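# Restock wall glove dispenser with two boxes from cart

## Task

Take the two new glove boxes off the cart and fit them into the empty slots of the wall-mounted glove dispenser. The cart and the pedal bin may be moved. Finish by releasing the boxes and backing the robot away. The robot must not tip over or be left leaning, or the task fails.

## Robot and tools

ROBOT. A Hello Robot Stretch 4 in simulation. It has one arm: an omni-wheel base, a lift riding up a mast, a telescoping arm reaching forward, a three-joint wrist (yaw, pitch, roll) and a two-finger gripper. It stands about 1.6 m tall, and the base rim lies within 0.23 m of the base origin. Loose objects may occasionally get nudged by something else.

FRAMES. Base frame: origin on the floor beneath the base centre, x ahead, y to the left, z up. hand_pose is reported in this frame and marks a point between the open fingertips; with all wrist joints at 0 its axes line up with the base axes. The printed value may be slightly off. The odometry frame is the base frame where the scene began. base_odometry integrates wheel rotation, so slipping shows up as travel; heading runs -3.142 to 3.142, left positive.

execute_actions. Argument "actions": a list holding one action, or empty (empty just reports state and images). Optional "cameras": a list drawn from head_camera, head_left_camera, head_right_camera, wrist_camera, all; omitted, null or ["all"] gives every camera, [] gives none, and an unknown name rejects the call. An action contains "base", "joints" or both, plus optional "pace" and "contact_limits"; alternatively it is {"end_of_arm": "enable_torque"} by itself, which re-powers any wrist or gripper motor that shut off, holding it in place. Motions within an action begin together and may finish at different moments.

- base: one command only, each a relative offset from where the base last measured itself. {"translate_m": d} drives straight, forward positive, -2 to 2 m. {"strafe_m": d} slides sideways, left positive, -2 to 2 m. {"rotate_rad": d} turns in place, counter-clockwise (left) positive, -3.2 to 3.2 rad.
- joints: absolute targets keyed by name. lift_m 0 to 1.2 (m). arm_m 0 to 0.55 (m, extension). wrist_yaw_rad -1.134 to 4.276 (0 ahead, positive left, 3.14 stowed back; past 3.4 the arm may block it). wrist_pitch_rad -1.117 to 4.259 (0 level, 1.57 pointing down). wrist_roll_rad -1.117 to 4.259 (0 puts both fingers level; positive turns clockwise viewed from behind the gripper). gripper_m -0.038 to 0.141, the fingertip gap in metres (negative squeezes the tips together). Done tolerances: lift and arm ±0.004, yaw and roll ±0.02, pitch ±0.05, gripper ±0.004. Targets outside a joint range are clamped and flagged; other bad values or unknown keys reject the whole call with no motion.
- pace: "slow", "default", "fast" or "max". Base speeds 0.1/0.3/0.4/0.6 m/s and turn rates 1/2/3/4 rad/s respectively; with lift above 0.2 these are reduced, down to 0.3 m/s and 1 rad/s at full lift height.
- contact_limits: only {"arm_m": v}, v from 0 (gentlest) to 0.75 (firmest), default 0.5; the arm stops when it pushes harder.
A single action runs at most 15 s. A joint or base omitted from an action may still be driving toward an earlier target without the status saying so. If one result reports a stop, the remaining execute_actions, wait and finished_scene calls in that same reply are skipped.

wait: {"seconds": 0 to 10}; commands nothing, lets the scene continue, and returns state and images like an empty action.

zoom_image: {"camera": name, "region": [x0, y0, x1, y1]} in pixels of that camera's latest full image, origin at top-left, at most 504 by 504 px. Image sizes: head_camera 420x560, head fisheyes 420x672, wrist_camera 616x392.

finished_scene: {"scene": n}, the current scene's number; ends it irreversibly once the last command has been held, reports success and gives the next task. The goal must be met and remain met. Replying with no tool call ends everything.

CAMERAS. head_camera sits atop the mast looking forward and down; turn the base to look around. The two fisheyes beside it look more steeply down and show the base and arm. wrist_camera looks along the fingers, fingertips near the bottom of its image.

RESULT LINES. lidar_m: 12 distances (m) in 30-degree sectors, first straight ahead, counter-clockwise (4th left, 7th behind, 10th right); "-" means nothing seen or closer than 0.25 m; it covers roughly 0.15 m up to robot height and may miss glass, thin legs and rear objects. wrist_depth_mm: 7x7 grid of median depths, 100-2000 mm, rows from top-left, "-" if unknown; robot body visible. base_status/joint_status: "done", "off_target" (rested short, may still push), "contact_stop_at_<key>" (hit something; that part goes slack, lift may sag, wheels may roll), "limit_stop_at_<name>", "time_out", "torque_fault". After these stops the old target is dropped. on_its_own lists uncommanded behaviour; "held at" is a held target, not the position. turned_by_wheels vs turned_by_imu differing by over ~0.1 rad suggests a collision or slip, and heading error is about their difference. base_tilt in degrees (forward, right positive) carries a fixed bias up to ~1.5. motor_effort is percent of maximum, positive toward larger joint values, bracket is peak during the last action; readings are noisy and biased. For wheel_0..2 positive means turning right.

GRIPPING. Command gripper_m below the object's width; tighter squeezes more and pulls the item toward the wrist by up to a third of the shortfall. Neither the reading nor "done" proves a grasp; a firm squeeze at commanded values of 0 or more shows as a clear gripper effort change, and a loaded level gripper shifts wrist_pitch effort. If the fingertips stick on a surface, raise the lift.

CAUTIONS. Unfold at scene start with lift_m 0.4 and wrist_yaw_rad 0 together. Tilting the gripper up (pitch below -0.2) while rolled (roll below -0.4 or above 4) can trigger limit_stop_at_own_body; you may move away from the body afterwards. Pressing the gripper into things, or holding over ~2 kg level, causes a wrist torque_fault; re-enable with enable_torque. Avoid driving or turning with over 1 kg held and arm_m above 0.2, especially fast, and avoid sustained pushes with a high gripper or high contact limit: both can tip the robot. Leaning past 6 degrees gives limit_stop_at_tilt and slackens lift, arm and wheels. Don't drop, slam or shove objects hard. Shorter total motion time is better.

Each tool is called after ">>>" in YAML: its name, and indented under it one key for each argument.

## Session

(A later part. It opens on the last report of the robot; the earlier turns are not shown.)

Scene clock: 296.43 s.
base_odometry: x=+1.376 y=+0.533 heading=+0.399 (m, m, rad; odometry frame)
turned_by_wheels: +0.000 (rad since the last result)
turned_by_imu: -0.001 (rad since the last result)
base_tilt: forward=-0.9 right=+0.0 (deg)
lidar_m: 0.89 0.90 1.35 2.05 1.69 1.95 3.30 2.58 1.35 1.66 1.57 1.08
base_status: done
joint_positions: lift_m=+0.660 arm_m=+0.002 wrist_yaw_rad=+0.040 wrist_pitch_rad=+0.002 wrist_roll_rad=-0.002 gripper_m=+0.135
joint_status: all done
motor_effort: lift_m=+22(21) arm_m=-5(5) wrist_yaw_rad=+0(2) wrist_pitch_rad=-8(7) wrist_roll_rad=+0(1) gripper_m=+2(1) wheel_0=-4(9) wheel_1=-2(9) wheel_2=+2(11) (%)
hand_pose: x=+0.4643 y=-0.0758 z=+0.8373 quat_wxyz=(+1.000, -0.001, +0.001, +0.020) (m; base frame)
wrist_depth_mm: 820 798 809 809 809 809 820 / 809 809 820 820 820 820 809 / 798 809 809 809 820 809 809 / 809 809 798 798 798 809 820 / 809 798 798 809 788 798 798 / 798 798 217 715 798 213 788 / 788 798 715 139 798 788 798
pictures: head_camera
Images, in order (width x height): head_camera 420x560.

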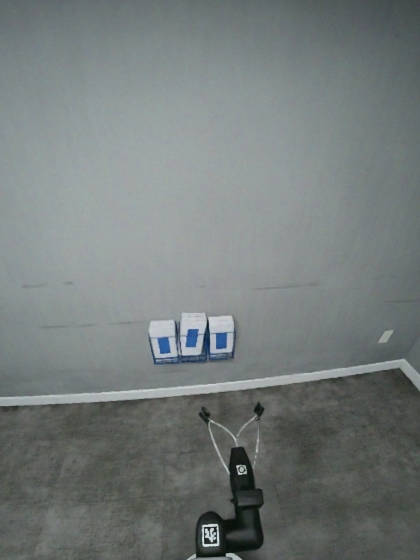

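>>> execute_actions:
  actions:
    - {"base":{"strafe_m":0.135},"joints":{"lift_m":0.98,"wrist_pitch_rad":1.2,"wrist_yaw_rad":0,"gripper_m":0.0}}
  cameras: []

>>> execute_actions:
  actions:
    - {"base":{"translate_m":0.2},"joints":{"arm_m":0.5}}
  cameras: ["wrist_camera","head_left_camera"]

Scene clock: 302.10 s.
base_odometry: x=+1.324 y=+0.657 heading=+0.399 (m, m, rad; odometry frame)
turned_by_wheels: +0.000 (rad since the last result)
turned_by_imu: -0.003 (rad since the last result)
base_tilt: forward=-0.9 right=+0.0 (deg)
lidar_m: 0.89 1.01 1.31 1.90 1.59 1.74 3.31 2.80 1.50 1.66 1.53 0.96
base_status: done
joint_positions: lift_m=+0.980 arm_m=+0.002 wrist_yaw_rad=+0.000 wrist_pitch_rad=+1.201 wrist_roll_rad=-0.002 gripper_m=+0.000
joint_status: all done
motor_effort: lift_m=+22(27) arm_m=-4(5) wrist_yaw_rad=-1(5) wrist_pitch_rad=-1(5) wrist_roll_rad=+0(0) gripper_m=-3(6) wheel_0=-2(9) wheel_1=+2(10) wheel_2=+0(1) (%)
hand_pose: x=+0.2769 y=-0.0874 z=+0.8890 quat_wxyz=(+0.825, -0.001, +0.565, +0.001) (m; base frame)
wrist_depth_mm: 917 931 878 960 991 991 1060 / 1098 1118 1160 1205 1205 1229 1255 / 1336 1336 1308 1336 1308 1308 1308 / 1281 1229 1229 1255 1229 1229 1205 / 1182 1205 1182 1182 1160 1138 1118 / 1138 1118 1118 200 189 1078 1078 / 1078 1042 1042 144 1025 1008 1025
pictures: none
No camera images: the call's "cameras" was empty. Leave "cameras" out to get every camera's image.

Scene clock: 304.63 s.
base_odometry: x=+1.508 y=+0.735 heading=+0.399 (m, m, rad; odometry frame)
turned_by_wheels: +0.000 (rad since the last result)
turned_by_imu: -0.001 (rad since the last result)
base_tilt: forward=-0.9 right=+0.0 (deg)
lidar_m: 0.68 0.82 1.07 1.92 1.71 1.78 3.53 2.74 1.57 1.76 1.24 0.76
base_status: done
joint_positions: lift_m=+0.980 arm_m=+0.499 wrist_yaw_rad=+0.000 wrist_pitch_rad=+1.201 wrist_roll_rad=-0.002 gripper_m=+0.000
joint_status: all done
motor_effort: lift_m=+22(22) arm_m=+5(4) wrist_yaw_rad=-1(1) wrist_pitch_rad=-4(4) wrist_roll_rad=+0(1) gripper_m=-9(5) wheel_0=+5(8) wheel_1=+2(8) wheel_2=-2(12) (%)
hand_pose: x=+0.7744 y=-0.0874 z=+0.8890 quat_wxyz=(+0.825, -0.001, +0.565, +0.001) (m; base frame)
wrist_depth_mm: - - 103 104 105 106 - / 111 114 117 120 123 125 127 / 139 143 147 152 156 162 165 / 185 192 200 208 217 228 236 / 277 291 309 324 353 375 415 / 559 373 370 202 190 362 1042 / 1060 362 340 144 382 469 1008
pictures: head_left_camera, wrist_camera
Images, in order (width x height): head_left_camera 420x672, wrist_camera 616x392.

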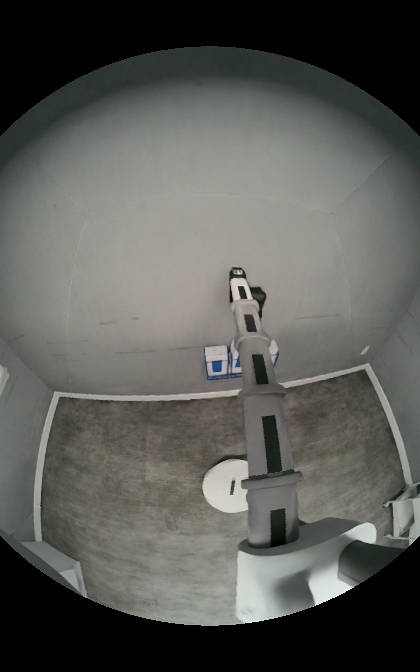

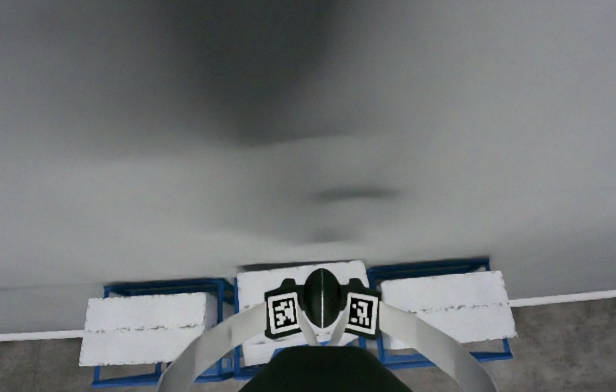

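>>> execute_actions:
  actions:
    - {"joints":{"arm_m":0.475},"base":{"strafe_m":0.012}}
  cameras: []

>>> execute_actions:
  actions:
    - {"joints":{"lift_m":0.85},"pace":"slow"}
  cameras: ["wrist_camera","head_left_camera"]

Scene clock: 307.37 s.
base_odometry: x=+1.503 y=+0.746 heading=+0.399 (m, m, rad; odometry frame)
turned_by_wheels: +0.000 (rad since the last result)
turned_by_imu: -0.001 (rad since the last result)
base_tilt: forward=-0.8 right=+0.0 (deg)
lidar_m: 0.69 0.81 1.07 1.91 1.71 1.73 3.53 2.78 1.57 1.78 1.24 0.74
base_status: done
joint_positions: lift_m=+0.980 arm_m=+0.476 wrist_yaw_rad=+0.000 wrist_pitch_rad=+1.201 wrist_roll_rad=-0.002 gripper_m=+0.000
joint_status: all done
motor_effort: lift_m=+22(21) arm_m=-5(4) wrist_yaw_rad=-1(1) wrist_pitch_rad=-2(2) wrist_roll_rad=+1(1) gripper_m=-2(11) wheel_0=-3(6) wheel_1=+3(7) wheel_2=+0(2) (%)
hand_pose: x=+0.7512 y=-0.0874 z=+0.8890 quat_wxyz=(+0.825, -0.001, +0.565, +0.001) (m; base frame)
wrist_depth_mm: 120 121 123 126 129 131 - / 142 146 149 154 157 160 163 / 177 183 189 195 201 206 213 / 236 247 257 267 279 291 304 / 355 375 384 353 375 382 530 / 723 373 370 201 189 370 1078 / 1078 1042 415 144 1008 991 1008
pictures: none
No camera images: the call's "cameras" was empty. Leave "cameras" out to get every camera's image.

Scene clock: 309.27 s.
base_odometry: x=+1.503 y=+0.746 heading=+0.399 (m, m, rad; odometry frame)
turned_by_wheels: +0.000 (rad since the last result)
turned_by_imu: -0.001 (rad since the last result)
base_tilt: forward=-0.9 right=-0.1 (deg)
lidar_m: 0.67 0.82 1.07 1.91 1.71 1.77 3.51 2.76 1.56 1.79 1.25 0.75
base_status: not commanded
joint_positions: lift_m=+0.851 arm_m=+0.476 wrist_yaw_rad=-0.001 wrist_pitch_rad=+1.193 wrist_roll_rad=-0.002 gripper_m=+0.000
joint_status: all done
motor_effort: lift_m=+4(22) arm_m=-4(5) wrist_yaw_rad=+3(4) wrist_pitch_rad=+20(18) wrist_roll_rad=+0(1) gripper_m=-6(6) wheel_0=-3(3) wheel_1=+4(3) wheel_2=+0(0) (%)
hand_pose: x=+0.7528 y=-0.0875 z=+0.7612 quat_wxyz=(+0.827, +0.000, +0.562, +0.000) (m; base frame)
wrist_depth_mm: 117 118 121 124 126 128 - / 138 142 146 149 153 156 159 / 172 177 182 188 195 200 204 / 227 235 244 251 260 276 285 / 278 271 286 241 254 264 264 / 256 255 224 202 189 254 252 / 276 462 274 135 891 272 904
pictures: head_left_camera, wrist_camera
Images, in order (width x height): head_left_camera 420x672, wrist_camera 616x392.

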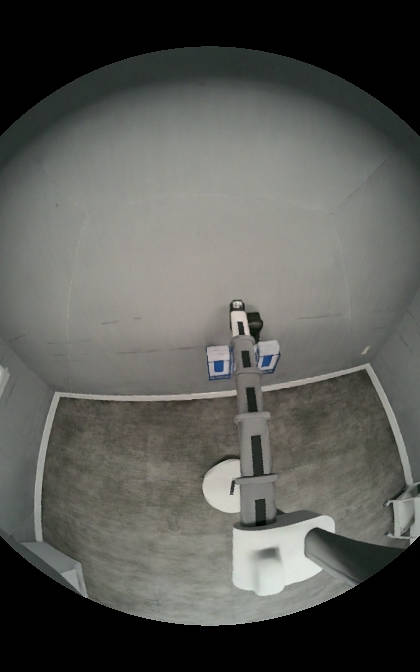

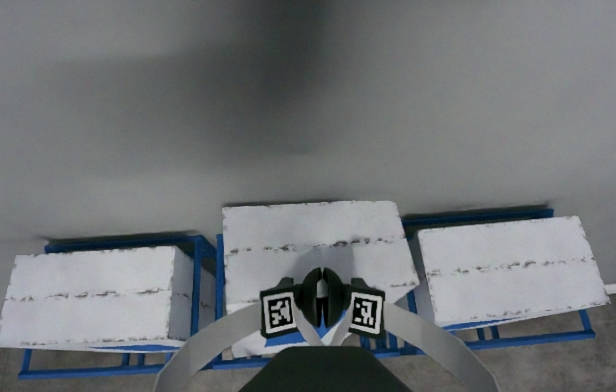

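Contact on top. Press further.

>>> execute_actions:
  actions:
    - {"joints":{"lift_m":0.82},"pace":"slow"}
  cameras: ["wrist_camera"]

Scene clock: 310.67 s.
base_odometry: x=+1.503 y=+0.746 heading=+0.399 (m, m, rad; odometry frame)
turned_by_wheels: +0.000 (rad since the last result)
turned_by_imu: -0.001 (rad since the last result)
base_tilt: forward=-0.9 right=+0.0 (deg)
lidar_m: 0.68 0.81 1.06 1.91 1.72 1.76 3.51 2.79 1.59 1.78 1.24 0.75
base_status: not commanded
joint_positions: lift_m=+0.848 arm_m=+0.476 wrist_yaw_rad=-0.002 wrist_pitch_rad=+1.191 wrist_roll_rad=-0.002 gripper_m=+0.000
joint_status: lift_m contact_stop (moved -0.003 of -0.031)
on_its_own: lift_m is slack since a contact_stop (your +0.820 is given up); wrist_pitch_rad is at rest, and its effort (+27) is outside its rest range (-23 to +23)
motor_effort: lift_m=+11(13) arm_m=-3(4) wrist_yaw_rad=+5(6) wrist_pitch_rad=+27(29) wrist_roll_rad=+0(1) gripper_m=-2(3) wheel_0=-3(3) wheel_1=+3(3) wheel_2=+0(0) (%)
hand_pose: x=+0.7532 y=-0.0877 z=+0.7586 quat_wxyz=(+0.828, +0.000, +0.561, +0.000) (m; base frame)
wrist_depth_mm: 117 118 121 123 126 128 - / 138 141 145 149 153 156 158 / 171 176 182 187 194 199 205 / 224 233 243 249 262 274 283 / 277 271 297 241 254 262 260 / 254 252 222 202 189 250 252 / 597 355 272 135 891 271 891
pictures: wrist_camera
Images, in order (width x height): wrist_camera 616x392.

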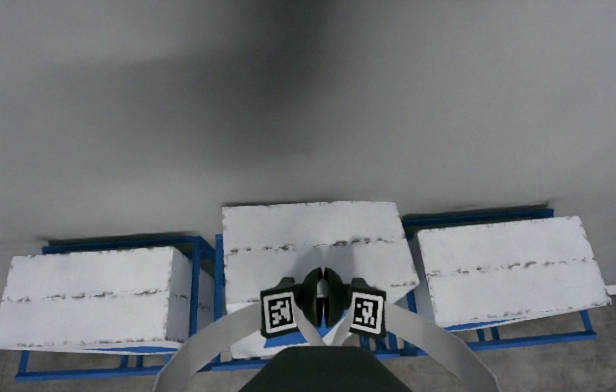

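>>> execute_actions:
  actions:
    - {"joints":{"lift_m":0.88,"gripper_m":0.135}}
  cameras: []

>>> execute_actions:
  actions:
    - {"joints":{"lift_m":0.825},"pace":"slow"}
  cameras: ["wrist_camera"]

>>> execute_actions:
  actions:
    - {"joints":{"gripper_m":0.04}}
  cameras: ["wrist_camera"]

Scene clock: 315.60 s.
base_odometry: x=+1.503 y=+0.746 heading=+0.399 (m, m, rad; odometry frame)
turned_by_wheels: +0.000 (rad since the last result)
turned_by_imu: -0.002 (rad since the last result)
base_tilt: forward=-0.8 right=+0.0 (deg)
lidar_m: 0.68 0.81 1.08 1.90 1.72 1.76 3.53 2.81 1.57 1.78 1.23 0.75
base_status: not commanded
joint_positions: lift_m=+0.880 arm_m=+0.476 wrist_yaw_rad=-0.002 wrist_pitch_rad=+1.200 wrist_roll_rad=-0.002 gripper_m=+0.135
joint_status: all done
motor_effort: lift_m=+21(22) arm_m=-3(3) wrist_yaw_rad=+7(7) wrist_pitch_rad=+0(10) wrist_roll_rad=+0(0) gripper_m=-1(2) wheel_0=-3(3) wheel_1=+3(3) wheel_2=+0(0) (%)
hand_pose: x=+0.7507 y=-0.0877 z=+0.7891 quat_wxyz=(+0.825, +0.000, +0.565, +0.000) (m; base frame)
wrist_depth_mm: 120 121 124 128 130 132 - / 142 146 150 154 158 162 165 / 178 183 190 196 202 210 216 / 236 246 256 266 278 296 304 / 307 293 258 258 279 285 287 / 277 276 236 247 198 273 960 / 931 931 402 135 917 917 946
pictures: none
No camera images: the call's "cameras" was empty. Leave "cameras" out to get every camera's image.

Scene clock: 316.70 s.
base_odometry: x=+1.503 y=+0.746 heading=+0.399 (m, m, rad; odometry frame)
turned_by_wheels: -0.001 (rad since the last result)
turned_by_imu: -0.001 (rad since the last result)
base_tilt: forward=-0.9 right=+0.0 (deg)
lidar_m: 0.68 0.81 1.06 1.91 1.71 1.75 3.51 2.78 1.58 1.78 1.26 0.74
base_status: not commanded
joint_positions: lift_m=+0.845 arm_m=+0.475 wrist_yaw_rad=-0.006 wrist_pitch_rad=+1.208 wrist_roll_rad=-0.002 gripper_m=+0.135
joint_status: lift_m contact_stop (moved -0.035 of -0.055)
on_its_own: lift_m is slack since a contact_stop (your +0.825 is given up); wrist_yaw_rad is at rest, and its effort (+16) is outside its rest range (-13 to +13); wrist_pitch_rad is at rest, and its effort (-24) is outside its rest range (-23 to +23)
motor_effort: lift_m=+17(17) arm_m=-1(3) wrist_yaw_rad=+16(19) wrist_pitch_rad=-24(32) wrist_roll_rad=+1(2) gripper_m=+1(4) wheel_0=-3(3) wheel_1=+1(3) wheel_2=-7(7) (%)
hand_pose: x=+0.7480 y=-0.0880 z=+0.7533 quat_wxyz=(+0.823, +0.001, +0.568, -0.002) (m; base frame)
wrist_depth_mm: 123 124 128 131 134 136 - / 145 150 154 159 164 167 171 / 182 189 196 203 210 217 224 / 244 254 236 242 256 266 273 / 258 257 224 226 238 250 248 / 243 244 215 254 198 264 931 / 931 904 654 136 904 878 891
pictures: wrist_camera
Images, in order (width x height): wrist_camera 616x392.

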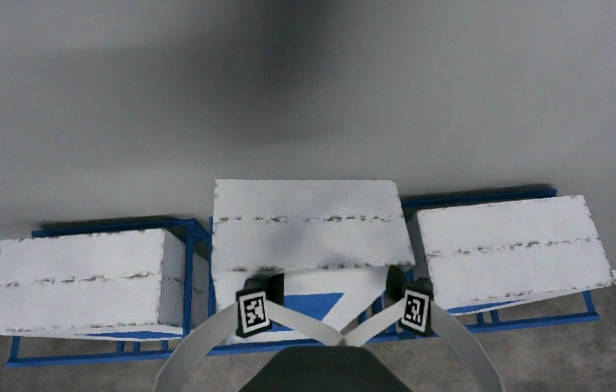

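not run: a stop came earlier in this reply.

>>> execute_actions:
  actions:
    - {"joints":{"lift_m":0.9,"gripper_m":0.0}}
  cameras: []

>>> execute_actions:
  actions:
    - {"base":{"strafe_m":-0.085},"joints":{"arm_m":0.49}}
  cameras: []

>>> execute_actions:
  actions:
    - {"joints":{"lift_m":0.835},"pace":"slow"}
  cameras: ["wrist_camera"]

Scene clock: 321.37 s.
base_odometry: x=+1.503 y=+0.746 heading=+0.399 (m, m, rad; odometry frame)
turned_by_wheels: +0.000 (rad since the last result)
turned_by_imu: -0.001 (rad since the last result)
base_tilt: forward=-0.9 right=+0.0 (deg)
lidar_m: 0.68 0.81 1.09 1.90 1.72 1.75 3.53 2.80 1.57 1.77 1.21 0.78
base_status: not commanded
joint_positions: lift_m=+0.900 arm_m=+0.475 wrist_yaw_rad=+0.000 wrist_pitch_rad=+1.201 wrist_roll_rad=-0.002 gripper_m=+0.000
joint_status: all done
motor_effort: lift_m=+22(25) arm_m=+0(1) wrist_yaw_rad=+1(16) wrist_pitch_rad=-4(24) wrist_roll_rad=+2(0) gripper_m=-8(12) wheel_0=-3(3) wheel_1=+1(1) wheel_2=-3(7) (%)
hand_pose: x=+0.7502 y=-0.0875 z=+0.8089 quat_wxyz=(+0.825, -0.001, +0.565, +0.000) (m; base frame)
wrist_depth_mm: 121 122 125 127 130 132 - / 143 147 151 155 159 162 164 / 179 185 191 196 203 209 214 / 239 249 259 270 281 294 307 / 327 312 324 276 296 304 362 / 301 294 296 202 189 293 946 / 991 946 312 144 917 917 946
pictures: none
No camera images: the call's "cameras" was empty. Leave "cameras" out to get every camera's image.

Scene clock: 322.73 s.
base_odometry: x=+1.536 y=+0.668 heading=+0.399 (m, m, rad; odometry frame)
turned_by_wheels: +0.000 (rad since the last result)
turned_by_imu: +0.000 (rad since the last result)
base_tilt: forward=-0.9 right=-0.1 (deg)
lidar_m: 0.68 0.71 1.08 2.00 1.78 1.89 3.51 2.66 1.46 1.69 1.25 0.74
base_status: done
joint_positions: lift_m=+0.900 arm_m=+0.489 wrist_yaw_rad=+0.000 wrist_pitch_rad=+1.201 wrist_roll_rad=-0.002 gripper_m=+0.000
joint_status: all done
motor_effort: lift_m=+22(22) arm_m=+5(4) wrist_yaw_rad=+1(1) wrist_pitch_rad=-4(6) wrist_roll_rad=+1(0) gripper_m=-5(5) wheel_0=+3(14) wheel_1=-3(12) wheel_2=+0(3) (%)
hand_pose: x=+0.7643 y=-0.0874 z=+0.8089 quat_wxyz=(+0.825, -0.001, +0.565, +0.001) (m; base frame)
wrist_depth_mm: 112 113 115 118 120 122 - / 133 136 140 144 147 150 153 / 166 171 177 182 187 194 199 / 222 230 239 249 259 273 285 / 307 283 285 309 304 413 496 / 296 263 265 202 189 931 960 / 336 500 309 144 931 946 931
pictures: none
No camera images: the call's "cameras" was empty. Leave "cameras" out to get every camera's image.

Scene clock: 324.17 s.
base_odometry: x=+1.536 y=+0.668 heading=+0.399 (m, m, rad; odometry frame)
turned_by_wheels: +0.000 (rad since the last result)
turned_by_imu: -0.001 (rad since the last result)
base_tilt: forward=-0.9 right=+0.0 (deg)
lidar_m: 0.70 0.73 1.07 1.98 1.78 1.88 3.51 2.65 1.50 1.70 1.28 0.75
base_status: not commanded
joint_positions: lift_m=+0.836 arm_m=+0.489 wrist_yaw_rad=+0.000 wrist_pitch_rad=+1.199 wrist_roll_rad=-0.002 gripper_m=+0.000
joint_status: all done
motor_effort: lift_m=+11(18) arm_m=+5(5) wrist_yaw_rad=+0(0) wrist_pitch_rad=+2(4) wrist_roll_rad=+1(2) gripper_m=-4(8) wheel_0=+3(3) wheel_1=-3(4) wheel_2=+0(0) (%)
hand_pose: x=+0.7648 y=-0.0874 z=+0.7450 quat_wxyz=(+0.826, -0.001, +0.564, +0.001) (m; base frame)
wrist_depth_mm: 111 112 115 117 120 121 - / 131 135 139 142 146 149 151 / 164 169 175 180 187 191 197 / 217 224 231 243 257 265 281 / 247 213 221 248 244 247 480 / 232 204 209 202 190 236 931 / 263 286 253 143 866 866 891
pictures: wrist_camera
Images, in order (width x height): wrist_camera 616x392.

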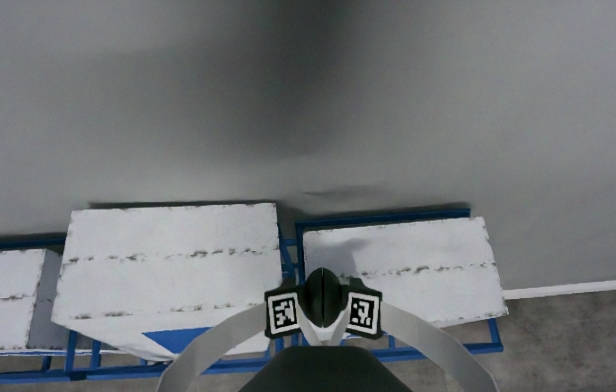

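>>> execute_actions:
  actions:
    - {"joints":{"lift_m":0.95,"arm_m":0.05},"base":{"strafe_m":0.085}}
  cameras: ["head_camera"]

>>> zoom_image:
  camera: "head_camera"
  region: [130, 310, 290, 430]

Scene clock: 331.70 s.
base_odometry: x=+1.503 y=+0.746 heading=+0.399 (m, m, rad; odometry frame)
turned_by_wheels: +0.000 (rad since the last result)
turned_by_imu: -0.003 (rad since the last result)
base_tilt: forward=-0.8 right=+0.0 (deg)
lidar_m: 0.67 0.81 1.06 1.91 1.71 1.75 3.52 2.82 1.58 1.79 1.23 0.75
base_status: done
joint_positions: lift_m=+0.950 arm_m=+0.051 wrist_yaw_rad=+0.000 wrist_pitch_rad=+1.201 wrist_roll_rad=-0.002 gripper_m=+0.000
joint_status: all done
motor_effort: lift_m=+22(25) arm_m=-5(8) wrist_yaw_rad=+0(5) wrist_pitch_rad=-6(2) wrist_roll_rad=+0(2) gripper_m=-6(5) wheel_0=-2(17) wheel_1=+2(9) wheel_2=-1(0) (%)
hand_pose: x=+0.3260 y=-0.0874 z=+0.8589 quat_wxyz=(+0.825, -0.001, +0.565, +0.001) (m; base frame)
wrist_depth_mm: 621 621 535 544 554 676 699 / 732 759 647 676 683 831 866 / 917 946 991 1008 1042 1078 1098 / 1205 1182 1205 1205 1182 1205 1160 / 1160 1138 1138 1138 1118 1118 1098 / 1098 1098 1078 202 189 1042 1042 / 1042 1042 991 144 991 976 991
pictures: head_camera
Images, in order (width x height): head_camera 420x560.

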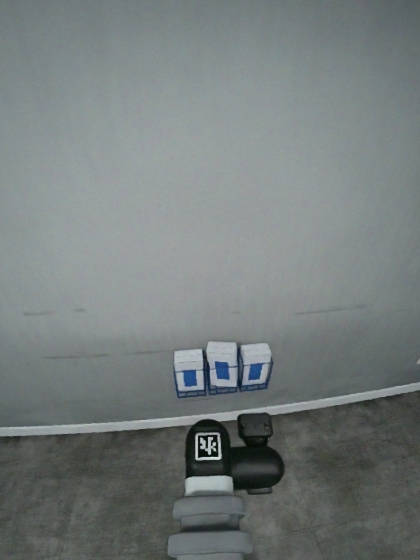

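Region (130, 310, 290, 430) of head_camera's 420x560 image, scaled by 3.150, with more detail than that image has; it fills the top 378 rows of this view, and the rest is white.

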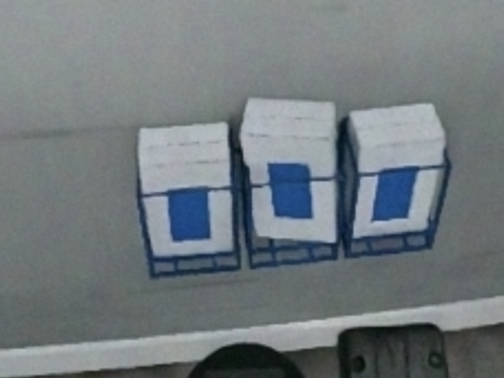

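>>> execute_actions:
  actions:
    - {"joints":{"lift_m":0.89,"arm_m":0.475},"base":{"strafe_m":0.015}}
  cameras: []

>>> execute_actions:
  actions:
    - {"joints":{"lift_m":0.815},"pace":"slow"}
  cameras: ["wrist_camera"]

Scene clock: 337.33 s.
base_odometry: x=+1.497 y=+0.760 heading=+0.399 (m, m, rad; odometry frame)
turned_by_wheels: +0.000 (rad since the last result)
turned_by_imu: -0.002 (rad since the last result)
base_tilt: forward=-0.8 right=+0.0 (deg)
lidar_m: 0.67 0.83 1.06 1.90 1.70 1.74 3.53 2.79 1.58 1.79 1.25 0.75
base_status: done
joint_positions: lift_m=+0.890 arm_m=+0.474 wrist_yaw_rad=+0.000 wrist_pitch_rad=+1.201 wrist_roll_rad=-0.002 gripper_m=+0.000
joint_status: all done
motor_effort: lift_m=+15(20) arm_m=+5(6) wrist_yaw_rad=-1(0) wrist_pitch_rad=-4(4) wrist_roll_rad=+0(0) gripper_m=-7(5) wheel_0=-3(9) wheel_1=+3(12) wheel_2=+0(0) (%)
hand_pose: x=+0.7494 y=-0.0874 z=+0.7996 quat_wxyz=(+0.825, -0.001, +0.565, +0.001) (m; base frame)
wrist_depth_mm: 121 122 124 127 130 132 - / 143 147 151 154 158 162 164 / 179 185 190 196 202 208 215 / 238 247 258 268 281 294 304 / 329 304 298 264 294 293 293 / 500 285 279 202 190 283 336 / 960 946 306 144 931 931 931
pictures: none
No camera images: the call's "cameras" was empty. Leave "cameras" out to get every camera's image.

Scene clock: 338.50 s.
base_odometry: x=+1.497 y=+0.760 heading=+0.399 (m, m, rad; odometry frame)
turned_by_wheels: +0.000 (rad since the last result)
turned_by_imu: +0.000 (rad since the last result)
base_tilt: forward=-0.9 right=+0.0 (deg)
lidar_m: 0.69 0.82 1.06 1.90 1.71 1.75 3.53 2.80 1.58 1.79 1.26 0.76
base_status: not commanded
joint_positions: lift_m=+0.851 arm_m=+0.474 wrist_yaw_rad=+0.001 wrist_pitch_rad=+1.189 wrist_roll_rad=-0.002 gripper_m=+0.000
joint_status: lift_m contact_stop (moved -0.039 of -0.075)
on_its_own: lift_m is slack since a contact_stop (your +0.815 is given up); wrist_pitch_rad is at rest, and its effort (+33) is outside its rest range (-23 to +23)
motor_effort: lift_m=+10(13) arm_m=+5(5) wrist_yaw_rad=-2(2) wrist_pitch_rad=+33(40) wrist_roll_rad=+1(1) gripper_m=-5(0) wheel_0=-1(3) wheel_1=+2(3) wheel_2=+0(0) (%)
hand_pose: x=+0.7527 y=-0.0873 z=+0.7618 quat_wxyz=(+0.829, -0.001, +0.560, +0.001) (m; base frame)
wrist_depth_mm: 117 118 120 122 124 126 - / 137 141 144 147 151 154 156 / 170 175 180 186 190 196 201 / 223 231 239 249 258 270 279 / 294 273 259 243 243 267 264 / 259 257 239 202 190 255 255 / 946 312 442 134 394 459 891
pictures: wrist_camera
Images, in order (width x height): wrist_camera 616x392.

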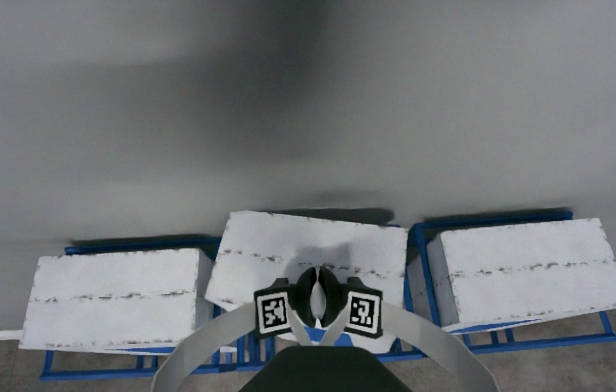

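>>> execute_actions:
  actions:
    - {"joints":{"lift_m":0.9}}
  cameras: []

>>> execute_actions:
  actions:
    - {"joints":{"arm_m":0.1,"wrist_pitch_rad":0},"base":{"strafe_m":-0.015}}
  cameras: []

>>> execute_actions:
  actions:
    - {"joints":{"lift_m":0.40}}
  cameras: ["wrist_camera"]

Scene clock: 342.27 s.
base_odometry: x=+1.497 y=+0.760 heading=+0.399 (m, m, rad; odometry frame)
turned_by_wheels: +0.000 (rad since the last result)
turned_by_imu: -0.002 (rad since the last result)
base_tilt: forward=-0.9 right=+0.0 (deg)
lidar_m: 0.68 0.81 1.08 1.90 1.70 1.74 3.53 2.80 1.58 1.78 1.24 0.74
base_status: not commanded
joint_positions: lift_m=+0.900 arm_m=+0.474 wrist_yaw_rad=+0.001 wrist_pitch_rad=+1.200 wrist_roll_rad=-0.002 gripper_m=+0.000
joint_status: all done
motor_effort: lift_m=+22(25) arm_m=+5(5) wrist_yaw_rad=-2(4) wrist_pitch_rad=-1(14) wrist_roll_rad=+0(0) gripper_m=-6(10) wheel_0=-1(1) wheel_1=+2(3) wheel_2=+0(0) (%)
hand_pose: x=+0.7495 y=-0.0874 z=+0.8090 quat_wxyz=(+0.825, -0.001, +0.565, +0.001) (m; base frame)
wrist_depth_mm: 121 121 124 127 129 132 - / 143 146 150 154 158 161 164 / 179 185 190 196 202 208 214 / 238 247 257 268 279 291 307 / 343 312 309 274 300 303 303 / 597 294 289 202 189 293 324 / 991 960 343 144 931 931 946
pictures: none
No camera images: the call's "cameras" was empty. Leave "cameras" out to get every camera's image.

Scene clock: 344.50 s.
base_odometry: x=+1.503 y=+0.746 heading=+0.399 (m, m, rad; odometry frame)
turned_by_wheels: +0.000 (rad since the last result)
turned_by_imu: -0.001 (rad since the last result)
base_tilt: forward=-0.9 right=+0.0 (deg)
lidar_m: 0.69 0.81 1.07 1.91 1.71 1.76 3.51 2.77 1.57 1.79 1.25 0.77
base_status: done
joint_positions: lift_m=+0.900 arm_m=+0.101 wrist_yaw_rad=+0.000 wrist_pitch_rad=+0.002 wrist_roll_rad=-0.002 gripper_m=+0.000
joint_status: all done
motor_effort: lift_m=+21(22) arm_m=-5(4) wrist_yaw_rad=+0(18) wrist_pitch_rad=-7(85) wrist_roll_rad=+0(1) gripper_m=-4(7) wheel_0=+4(9) wheel_1=-2(10) wheel_2=-3(4) (%)
hand_pose: x=+0.5603 y=-0.0874 z=+1.0773 quat_wxyz=(+1.000, -0.001, +0.001, +0.000) (m; base frame)
wrist_depth_mm: 484 488 492 500 500 504 512 / 484 484 488 496 500 508 517 / 484 484 492 496 500 504 508 / 480 484 484 492 500 500 512 / 480 484 484 496 496 500 504 / 477 480 480 202 189 496 500 / 473 480 484 144 496 500 504
pictures: none
No camera images: the call's "cameras" was empty. Leave "cameras" out to get every camera's image.

Scene clock: 347.43 s.
base_odometry: x=+1.503 y=+0.746 heading=+0.399 (m, m, rad; odometry frame)
turned_by_wheels: +0.000 (rad since the last result)
turned_by_imu: -0.001 (rad since the last result)
base_tilt: forward=-0.8 right=-0.1 (deg)
lidar_m: 0.69 0.79 1.07 1.90 1.72 1.74 3.52 2.80 1.55 1.79 1.25 0.72
base_status: not commanded
joint_positions: lift_m=+0.400 arm_m=+0.101 wrist_yaw_rad=+0.000 wrist_pitch_rad=+0.002 wrist_roll_rad=-0.002 gripper_m=+0.000
joint_status: all done
motor_effort: lift_m=+15(20) arm_m=-5(5) wrist_yaw_rad=-1(0) wrist_pitch_rad=-9(8) wrist_roll_rad=+1(0) gripper_m=-9(7) wheel_0=+4(4) wheel_1=-2(2) wheel_2=-3(3) (%)
hand_pose: x=+0.5603 y=-0.0874 z=+0.5779 quat_wxyz=(+1.000, -0.001, +0.001, +0.000) (m; base frame)
wrist_depth_mm: 484 492 492 496 504 504 512 / 484 488 492 415 504 504 508 / 480 402 404 404 413 415 508 / 477 399 399 410 413 413 508 / 480 399 399 404 410 413 508 / 473 394 379 202 189 413 504 / 473 477 484 144 492 500 500
pictures: wrist_camera
Images, in order (width x height): wrist_camera 616x392.

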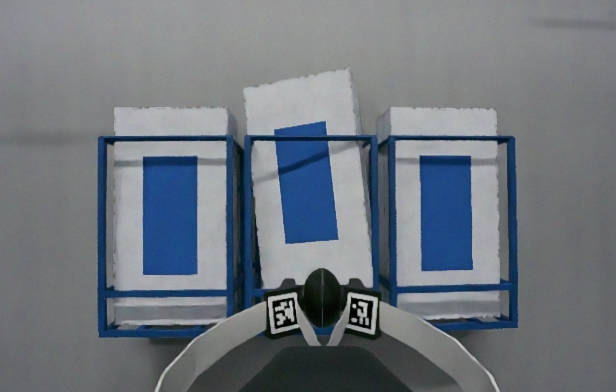

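>>> execute_actions:
  actions:
    - {"joints":{"lift_m":0.93,"wrist_pitch_rad":1.2},"base":{"strafe_m":-0.028}}
  cameras: []

>>> execute_actions:
  actions:
    - {"joints":{"arm_m":0.475}}
  cameras: []

>>> execute_actions:
  actions:
    - {"joints":{"lift_m":0.82},"pace":"slow"}
  cameras: ["wrist_camera"]

Scene clock: 355.03 s.
base_odometry: x=+1.514 y=+0.720 heading=+0.399 (m, m, rad; odometry frame)
turned_by_wheels: +0.000 (rad since the last result)
turned_by_imu: -0.002 (rad since the last result)
base_tilt: forward=-0.8 right=+0.0 (deg)
lidar_m: 0.68 0.81 1.07 1.93 1.74 1.81 3.52 2.73 1.56 1.76 1.24 0.74
base_status: done
joint_positions: lift_m=+0.930 arm_m=+0.101 wrist_yaw_rad=+0.000 wrist_pitch_rad=+1.201 wrist_roll_rad=-0.002 gripper_m=+0.000
joint_status: all done
motor_effort: lift_m=+22(18) arm_m=-4(5) wrist_yaw_rad=+0(0) wrist_pitch_rad=-5(5) wrist_roll_rad=+0(0) gripper_m=-6(8) wheel_0=+3(10) wheel_1=-3(11) wheel_2=+0(2) (%)
hand_pose: x=+0.3761 y=-0.0874 z=+0.8390 quat_wxyz=(+0.825, -0.001, +0.565, +0.001) (m; base frame)
wrist_depth_mm: 564 500 484 500 488 621 634 / 668 661 585 597 615 768 778 / 831 866 891 931 960 991 1008 / 1118 1138 1138 1160 1160 1160 1160 / 1138 1118 1118 1098 1098 1078 1078 / 1060 1060 1060 202 190 1025 1008 / 1008 1008 976 144 976 960 960
pictures: none
No camera images: the call's "cameras" was empty. Leave "cameras" out to get every camera's image.

Scene clock: 357.27 s.
base_odometry: x=+1.514 y=+0.720 heading=+0.399 (m, m, rad; odometry frame)
turned_by_wheels: +0.000 (rad since the last result)
turned_by_imu: -0.001 (rad since the last result)
base_tilt: forward=-0.9 right=+0.0 (deg)
lidar_m: 0.70 0.80 1.09 1.94 1.73 1.79 3.53 2.73 1.56 1.76 1.25 0.77
base_status: not commanded
joint_positions: lift_m=+0.930 arm_m=+0.474 wrist_yaw_rad=+0.000 wrist_pitch_rad=+1.201 wrist_roll_rad=-0.002 gripper_m=+0.000
joint_status: all done
motor_effort: lift_m=+22(22) arm_m=+5(7) wrist_yaw_rad=-1(0) wrist_pitch_rad=-4(3) wrist_roll_rad=+1(0) gripper_m=-3(8) wheel_0=+3(3) wheel_1=-3(3) wheel_2=+0(0) (%)
hand_pose: x=+0.7494 y=-0.0874 z=+0.8390 quat_wxyz=(+0.825, -0.001, +0.565, +0.001) (m; base frame)
wrist_depth_mm: 124 125 128 131 134 136 - / 147 151 156 159 163 167 169 / 185 190 196 202 209 215 222 / 247 256 266 277 290 303 317 / 342 340 310 304 340 336 554 / 330 325 296 202 189 342 1008 / 1008 976 418 144 960 960 960
pictures: none
No camera images: the call's "cameras" was empty. Leave "cameras" out to get every camera's image.

Scene clock: 358.63 s.
base_odometry: x=+1.514 y=+0.720 heading=+0.399 (m, m, rad; odometry frame)
turned_by_wheels: +0.000 (rad since the last result)
turned_by_imu: -0.001 (rad since the last result)
base_tilt: forward=-1.0 right=+0.0 (deg)
lidar_m: 0.71 0.83 1.07 1.94 1.74 1.81 3.52 2.72 1.54 1.76 1.22 0.75
base_status: not commanded
joint_positions: lift_m=+0.854 arm_m=+0.474 wrist_yaw_rad=+0.000 wrist_pitch_rad=+1.189 wrist_roll_rad=-0.002 gripper_m=+0.000
joint_status: lift_m contact_stop (moved -0.076 of -0.110)
on_its_own: lift_m is slack since a contact_stop (your +0.820 is given up); wrist_pitch_rad is at rest, and its effort (+32) is outside its rest range (-23 to +23)
motor_effort: lift_m=+10(23) arm_m=+5(5) wrist_yaw_rad=+1(0) wrist_pitch_rad=+32(45) wrist_roll_rad=+1(2) gripper_m=-3(10) wheel_0=+3(3) wheel_1=-3(3) wheel_2=+0(0) (%)
hand_pose: x=+0.7526 y=-0.0874 z=+0.7647 quat_wxyz=(+0.829, -0.001, +0.560, +0.001) (m; base frame)
wrist_depth_mm: 120 121 124 126 129 131 - / 142 146 149 153 156 160 162 / 176 180 186 192 198 203 209 / 230 238 247 256 267 279 291 / 285 277 250 244 274 270 418 / 262 263 235 202 189 258 931 / 603 424 353 142 891 277 904
pictures: wrist_camera
Images, in order (width x height): wrist_camera 616x392.

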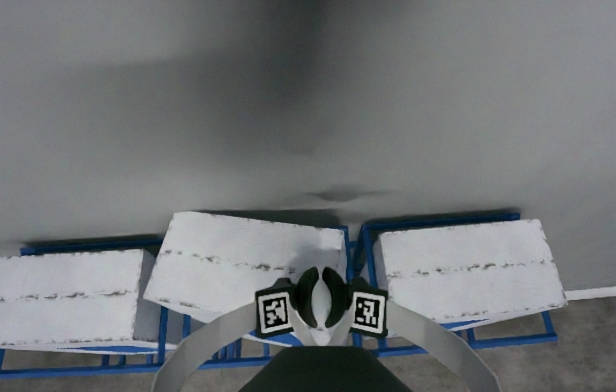

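>>> execute_actions:
  actions:
    - {"joints":{"lift_m":0.9}}
  cameras: []

>>> execute_actions:
  actions:
    - {"joints":{"arm_m":0.05},"base":{"strafe_m":0.03}}
  cameras: []

>>> execute_actions:
  actions:
    - {"joints":{"wrist_pitch_rad":0,"gripper_m":0.14,"lift_m":0.575}}
  cameras: ["wrist_camera"]

Scene clock: 365.73 s.
base_odometry: x=+1.514 y=+0.720 heading=+0.399 (m, m, rad; odometry frame)
turned_by_wheels: +0.000 (rad since the last result)
turned_by_imu: -0.002 (rad since the last result)
base_tilt: forward=-0.9 right=+0.0 (deg)
lidar_m: 0.69 0.82 1.07 1.95 1.74 1.80 3.53 2.76 1.55 1.77 1.24 0.75
base_status: not commanded
joint_positions: lift_m=+0.900 arm_m=+0.474 wrist_yaw_rad=+0.000 wrist_pitch_rad=+1.200 wrist_roll_rad=-0.002 gripper_m=+0.000
joint_status: all done
motor_effort: lift_m=+21(23) arm_m=+5(5) wrist_yaw_rad=+0(0) wrist_pitch_rad=+0(10) wrist_roll_rad=+1(0) gripper_m=-7(6) wheel_0=+3(3) wheel_1=-3(3) wheel_2=+0(0) (%)
hand_pose: x=+0.7494 y=-0.0874 z=+0.8090 quat_wxyz=(+0.825, -0.001, +0.565, +0.001) (m; base frame)
wrist_depth_mm: 124 125 129 131 133 136 - / 147 151 155 160 163 167 169 / 185 190 196 203 208 216 221 / 246 256 266 277 289 304 319 / 314 317 278 272 309 301 559 / 296 296 266 201 189 312 976 / 976 960 315 144 946 946 946
pictures: none
No camera images: the call's "cameras" was empty. Leave "cameras" out to get every camera's image.

Scene clock: 368.07 s.
base_odometry: x=+1.502 y=+0.748 heading=+0.399 (m, m, rad; odometry frame)
turned_by_wheels: +0.000 (rad since the last result)
turned_by_imu: -0.001 (rad since the last result)
base_tilt: forward=-0.8 right=+0.0 (deg)
lidar_m: 0.68 0.81 1.09 1.91 1.70 1.72 3.53 2.79 1.59 1.78 1.25 0.75
base_status: done
joint_positions: lift_m=+0.900 arm_m=+0.051 wrist_yaw_rad=+0.000 wrist_pitch_rad=+1.201 wrist_roll_rad=-0.002 gripper_m=+0.000
joint_status: all done
motor_effort: lift_m=+21(22) arm_m=-5(4) wrist_yaw_rad=+1(0) wrist_pitch_rad=-7(4) wrist_roll_rad=+0(1) gripper_m=-10(4) wheel_0=+1(9) wheel_1=+1(10) wheel_2=+0(1) (%)
hand_pose: x=+0.3260 y=-0.0874 z=+0.8089 quat_wxyz=(+0.825, -0.001, +0.565, +0.001) (m; base frame)
wrist_depth_mm: 621 621 539 544 559 668 707 / 732 759 647 676 820 831 866 / 931 946 991 1025 1042 1078 1098 / 1160 1160 1160 1138 1160 1118 1138 / 1098 1118 1078 1078 1078 1060 1060 / 1042 1025 1008 201 189 991 991 / 991 976 960 144 931 931 946
pictures: none
No camera images: the call's "cameras" was empty. Leave "cameras" out to get every camera's image.

Scene clock: 370.43 s.
base_odometry: x=+1.502 y=+0.748 heading=+0.399 (m, m, rad; odometry frame)
turned_by_wheels: +0.000 (rad since the last result)
turned_by_imu: -0.001 (rad since the last result)
base_tilt: forward=-0.9 right=+0.0 (deg)
lidar_m: 0.67 0.82 1.06 1.91 1.72 1.78 3.51 2.77 1.58 1.77 1.25 0.74
base_status: not commanded
joint_positions: lift_m=+0.575 arm_m=+0.051 wrist_yaw_rad=+0.000 wrist_pitch_rad=+0.003 wrist_roll_rad=-0.002 gripper_m=+0.140
joint_status: all done
motor_effort: lift_m=+15(18) arm_m=-5(5) wrist_yaw_rad=+0(0) wrist_pitch_rad=-10(13) wrist_roll_rad=+0(0) gripper_m=+3(7) wheel_0=+1(1) wheel_1=+1(1) wheel_2=+0(0) (%)
hand_pose: x=+0.5102 y=-0.0874 z=+0.7528 quat_wxyz=(+1.000, -0.001, +0.001, +0.000) (m; base frame)
wrist_depth_mm: 535 539 549 549 554 559 564 / 535 539 539 544 549 554 559 / 530 535 544 549 549 554 564 / 530 535 539 544 549 549 559 / 525 530 535 459 512 554 554 / 521 445 219 452 459 206 559 / 525 445 445 140 455 459 549
pictures: wrist_camera
Images, in order (width x height): wrist_camera 616x392.

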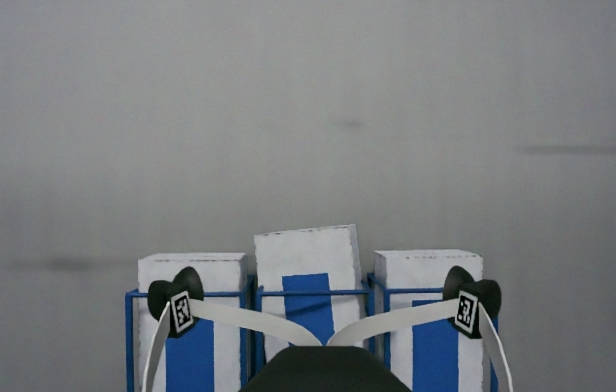

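>>> execute_actions:
  actions:
    - {"joints":{"arm_m":0.325},"base":{"strafe_m":0.008},"pace":"slow"}
  cameras: ["wrist_camera"]

>>> execute_actions:
  actions:
    - {"joints":{"gripper_m":0.05}}
  cameras: ["wrist_camera"]

Scene clock: 376.87 s.
base_odometry: x=+1.499 y=+0.755 heading=+0.399 (m, m, rad; odometry frame)
turned_by_wheels: +0.000 (rad since the last result)
turned_by_imu: -0.002 (rad since the last result)
base_tilt: forward=-0.9 right=+0.0 (deg)
lidar_m: 0.68 0.82 1.05 1.89 1.70 1.75 3.54 2.80 1.59 1.79 1.24 0.74
base_status: done
joint_positions: lift_m=+0.575 arm_m=+0.324 wrist_yaw_rad=-0.001 wrist_pitch_rad=-0.001 wrist_roll_rad=-0.002 gripper_m=+0.140
joint_status: all done
motor_effort: lift_m=+14(15) arm_m=+7(7) wrist_yaw_rad=+2(6) wrist_pitch_rad=+2(9) wrist_roll_rad=+1(1) gripper_m=+1(1) wheel_0=-4(5) wheel_1=+5(7) wheel_2=+0(1) (%)
hand_pose: x=+0.7831 y=-0.0877 z=+0.7538 quat_wxyz=(+1.000, -0.001, -0.001, +0.000) (m; base frame)
wrist_depth_mm: 263 265 268 271 273 277 279 / 263 264 268 270 272 276 277 / 260 263 266 268 271 274 276 / 260 263 264 267 271 272 274 / 258 260 264 266 268 272 274 / 257 216 195 185 179 204 233 / 174 174 195 139 175 203 202
pictures: wrist_camera
Images, in order (width x height): wrist_camera 616x392.

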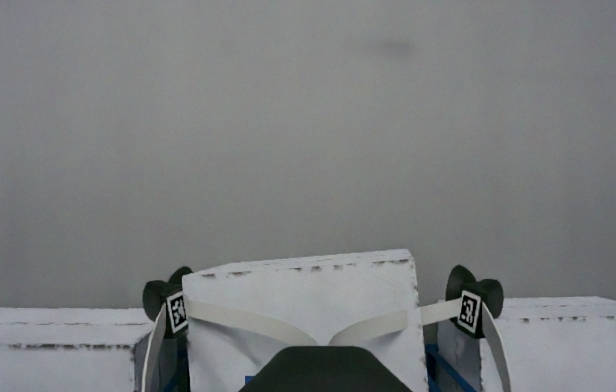

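Scene clock: 378.77 s.
base_odometry: x=+1.499 y=+0.755 heading=+0.399 (m, m, rad; odometry frame)
turned_by_wheels: +0.000 (rad since the last result)
turned_by_imu: +0.000 (rad since the last result)
base_tilt: forward=-0.8 right=+0.0 (deg)
lidar_m: 0.68 0.81 1.07 1.89 1.71 1.72 3.54 2.79 1.59 1.78 1.23 0.72
base_status: not commanded
joint_positions: lift_m=+0.575 arm_m=+0.324 wrist_yaw_rad=+0.006 wrist_pitch_rad=-0.002 wrist_roll_rad=-0.002 gripper_m=+0.051
joint_status: all done
on_its_own: wrist_yaw_rad is at rest, and its effort (-18) is outside its rest range (-13 to +13)
motor_effort: lift_m=+14(15) arm_m=+4(7) wrist_yaw_rad=-18(22) wrist_pitch_rad=+6(2) wrist_roll_rad=+0(1) gripper_m=-35(33) wheel_0=-1(4) wheel_1=+5(5) wheel_2=+0(0) (%)
hand_pose: x=+0.7843 y=-0.0856 z=+0.7541 quat_wxyz=(+1.000, -0.001, -0.001, +0.003) (m; base frame)
wrist_depth_mm: 264 265 267 268 271 274 274 / 263 265 266 270 271 272 274 / 260 263 265 265 268 271 274 / 260 262 263 265 267 270 271 / 258 260 263 264 265 268 271 / 257 220 179 171 163 181 235 / 173 173 180 167 159 194 181
pictures: wrist_camera
Images, in order (width x height): wrist_camera 616x392.

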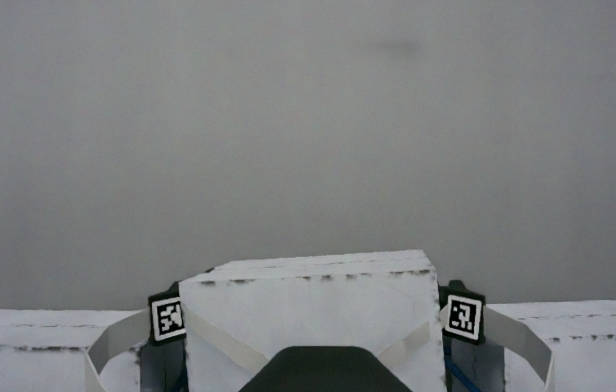

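>>> execute_actions:
  actions:
    - {"joints":{"lift_m":0.605},"pace":"slow"}
  cameras: []

>>> execute_actions:
  actions:
    - {"joints":{"wrist_yaw_rad":0.16},"base":{"strafe_m":-0.04},"pace":"slow"}
  cameras: ["wrist_camera","head_left_camera"]

Scene clock: 383.67 s.
base_odometry: x=+1.499 y=+0.755 heading=+0.399 (m, m, rad; odometry frame)
turned_by_wheels: +0.000 (rad since the last result)
turned_by_imu: -0.002 (rad since the last result)
base_tilt: forward=-0.8 right=+0.0 (deg)
lidar_m: 0.69 0.82 1.07 1.87 1.72 1.76 3.51 2.80 1.58 1.79 1.22 0.75
base_status: not commanded
joint_positions: lift_m=+0.604 arm_m=+0.324 wrist_yaw_rad=+0.004 wrist_pitch_rad=+0.011 wrist_roll_rad=-0.001 gripper_m=+0.051
joint_status: all done
on_its_own: wrist_pitch_rad is at rest, and its effort (-33) is outside its rest range (-23 to +23)
motor_effort: lift_m=+25(25) arm_m=+4(4) wrist_yaw_rad=-13(18) wrist_pitch_rad=-33(35) wrist_roll_rad=-2(0) gripper_m=-32(34) wheel_0=-1(1) wheel_1=+5(5) wheel_2=+0(0) (%)
hand_pose: x=+0.7841 y=-0.0862 z=+0.7794 quat_wxyz=(+1.000, -0.001, +0.005, +0.002) (m; base frame)
wrist_depth_mm: 260 262 264 266 268 270 273 / 260 260 263 265 268 271 272 / 259 260 263 264 267 270 271 / 258 260 263 265 267 270 271 / 259 260 263 264 266 270 271 / 258 259 178 169 161 182 271 / 207 189 180 166 160 199 188
pictures: none
No camera images: the call's "cameras" was empty. Leave "cameras" out to get every camera's image.

Scene clock: 385.13 s.
base_odometry: x=+1.514 y=+0.718 heading=+0.399 (m, m, rad; odometry frame)
turned_by_wheels: +0.000 (rad since the last result)
turned_by_imu: -0.001 (rad since the last result)
base_tilt: forward=-0.8 right=+0.0 (deg)
lidar_m: 0.68 0.81 1.09 1.93 1.71 1.79 3.53 2.74 1.53 1.75 1.24 0.76
base_status: done
joint_positions: lift_m=+0.604 arm_m=+0.324 wrist_yaw_rad=+0.162 wrist_pitch_rad=+0.009 wrist_roll_rad=-0.002 gripper_m=+0.051
joint_status: all done
on_its_own: wrist_pitch_rad is at rest, and its effort (-25) is outside its rest range (-23 to +23)
motor_effort: lift_m=+25(25) arm_m=+4(4) wrist_yaw_rad=-5(53) wrist_pitch_rad=-25(32) wrist_roll_rad=+0(7) gripper_m=-37(35) wheel_0=+7(8) wheel_1=-4(13) wheel_2=-3(7) (%)
hand_pose: x=+0.7941 y=-0.0398 z=+0.7800 quat_wxyz=(+0.997, -0.001, +0.005, +0.081) (m; base frame)
wrist_depth_mm: 283 274 266 257 250 242 237 / 282 274 265 258 250 243 237 / 282 273 265 256 250 243 237 / 282 273 264 256 250 242 236 / 282 273 264 254 247 241 236 / 279 272 178 169 161 183 236 / 211 191 179 165 157 204 136
pictures: head_left_camera, wrist_camera
Images, in order (width x height): head_left_camera 420x672, wrist_camera 616x392.

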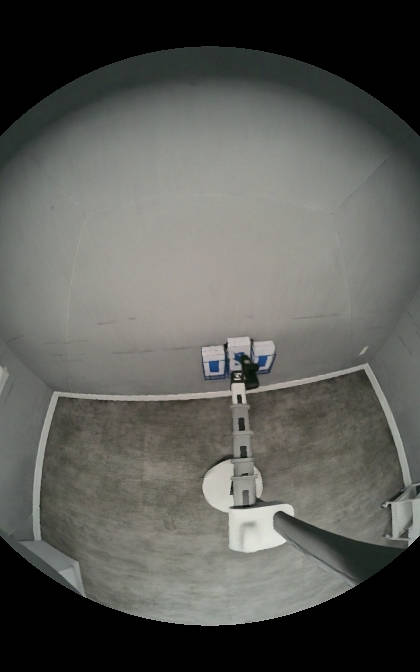

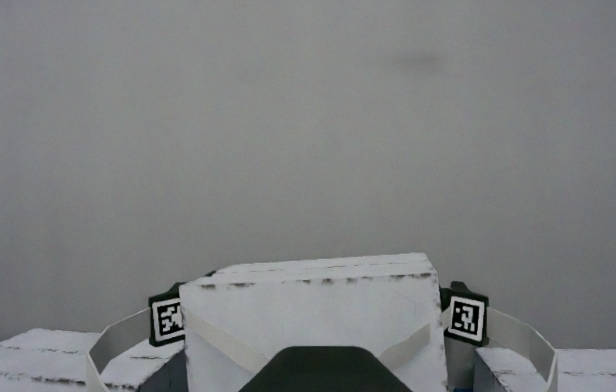

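>>> execute_actions:
  actions:
    - {"joints":{"wrist_roll_rad":0.03,"lift_m":0.568},"pace":"slow"}
  cameras: ["wrist_camera"]

>>> execute_actions:
  actions:
    - {"joints":{"gripper_m":0.14},"pace":"slow"}
  cameras: ["wrist_camera"]

Scene clock: 388.80 s.
base_odometry: x=+1.514 y=+0.718 heading=+0.399 (m, m, rad; odometry frame)
turned_by_wheels: +0.000 (rad since the last result)
turned_by_imu: -0.001 (rad since the last result)
base_tilt: forward=-0.9 right=+0.0 (deg)
lidar_m: 0.70 0.82 1.07 1.93 1.74 1.83 3.51 2.71 1.54 1.74 1.24 0.75
base_status: not commanded
joint_positions: lift_m=+0.569 arm_m=+0.324 wrist_yaw_rad=+0.162 wrist_pitch_rad=-0.008 wrist_roll_rad=+0.030 gripper_m=+0.051
joint_status: all done
on_its_own: wrist_pitch_rad is at rest, and its effort (+24) is outside its rest range (-23 to +23)
motor_effort: lift_m=+11(25) arm_m=+3(4) wrist_yaw_rad=-7(8) wrist_pitch_rad=+24(28) wrist_roll_rad=+2(3) gripper_m=-33(33) wheel_0=+6(7) wheel_1=-4(4) wheel_2=-3(3) (%)
hand_pose: x=+0.7941 y=-0.0396 z=+0.7492 quat_wxyz=(+0.997, +0.015, -0.003, +0.081) (m; base frame)
wrist_depth_mm: 289 279 271 262 254 247 241 / 287 278 268 260 253 246 240 / 286 277 267 259 252 245 239 / 282 273 267 258 250 243 237 / 282 273 264 254 225 241 236 / 277 227 178 169 161 181 216 / 185 179 178 165 157 189 135
pictures: wrist_camera
Images, in order (width x height): wrist_camera 616x392.

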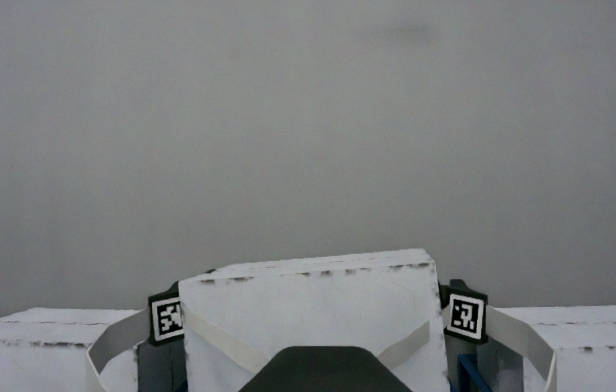

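Scene clock: 392.90 s.
base_odometry: x=+1.514 y=+0.718 heading=+0.399 (m, m, rad; odometry frame)
turned_by_wheels: +0.000 (rad since the last result)
turned_by_imu: -0.002 (rad since the last result)
base_tilt: forward=-0.9 right=+0.0 (deg)
lidar_m: 0.68 0.83 1.08 1.95 1.73 1.79 3.53 2.72 1.53 1.74 1.25 0.73
base_status: not commanded
joint_positions: lift_m=+0.569 arm_m=+0.324 wrist_yaw_rad=+0.161 wrist_pitch_rad=-0.004 wrist_roll_rad=+0.030 gripper_m=+0.140
joint_status: all done
motor_effort: lift_m=+12(12) arm_m=+3(4) wrist_yaw_rad=-3(11) wrist_pitch_rad=+10(24) wrist_roll_rad=+0(2) gripper_m=+1(34) wheel_0=+6(6) wheel_1=-4(4) wheel_2=-3(3) (%)
hand_pose: x=+0.7940 y=-0.0400 z=+0.7479 quat_wxyz=(+0.997, +0.015, -0.001, +0.080) (m; base frame)
wrist_depth_mm: 287 278 270 262 254 246 240 / 283 277 268 259 252 245 240 / 285 274 266 258 252 245 238 / 283 273 266 258 250 243 237 / 282 272 264 253 185 241 236 / 242 215 193 184 178 195 200 / 183 179 192 138 173 208 154
pictures: wrist_camera
Images, in order (width x height): wrist_camera 616x392.

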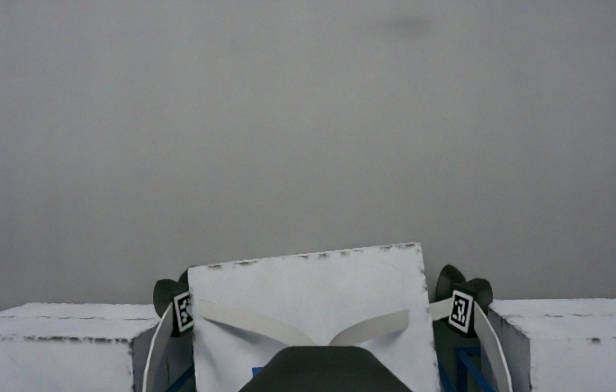

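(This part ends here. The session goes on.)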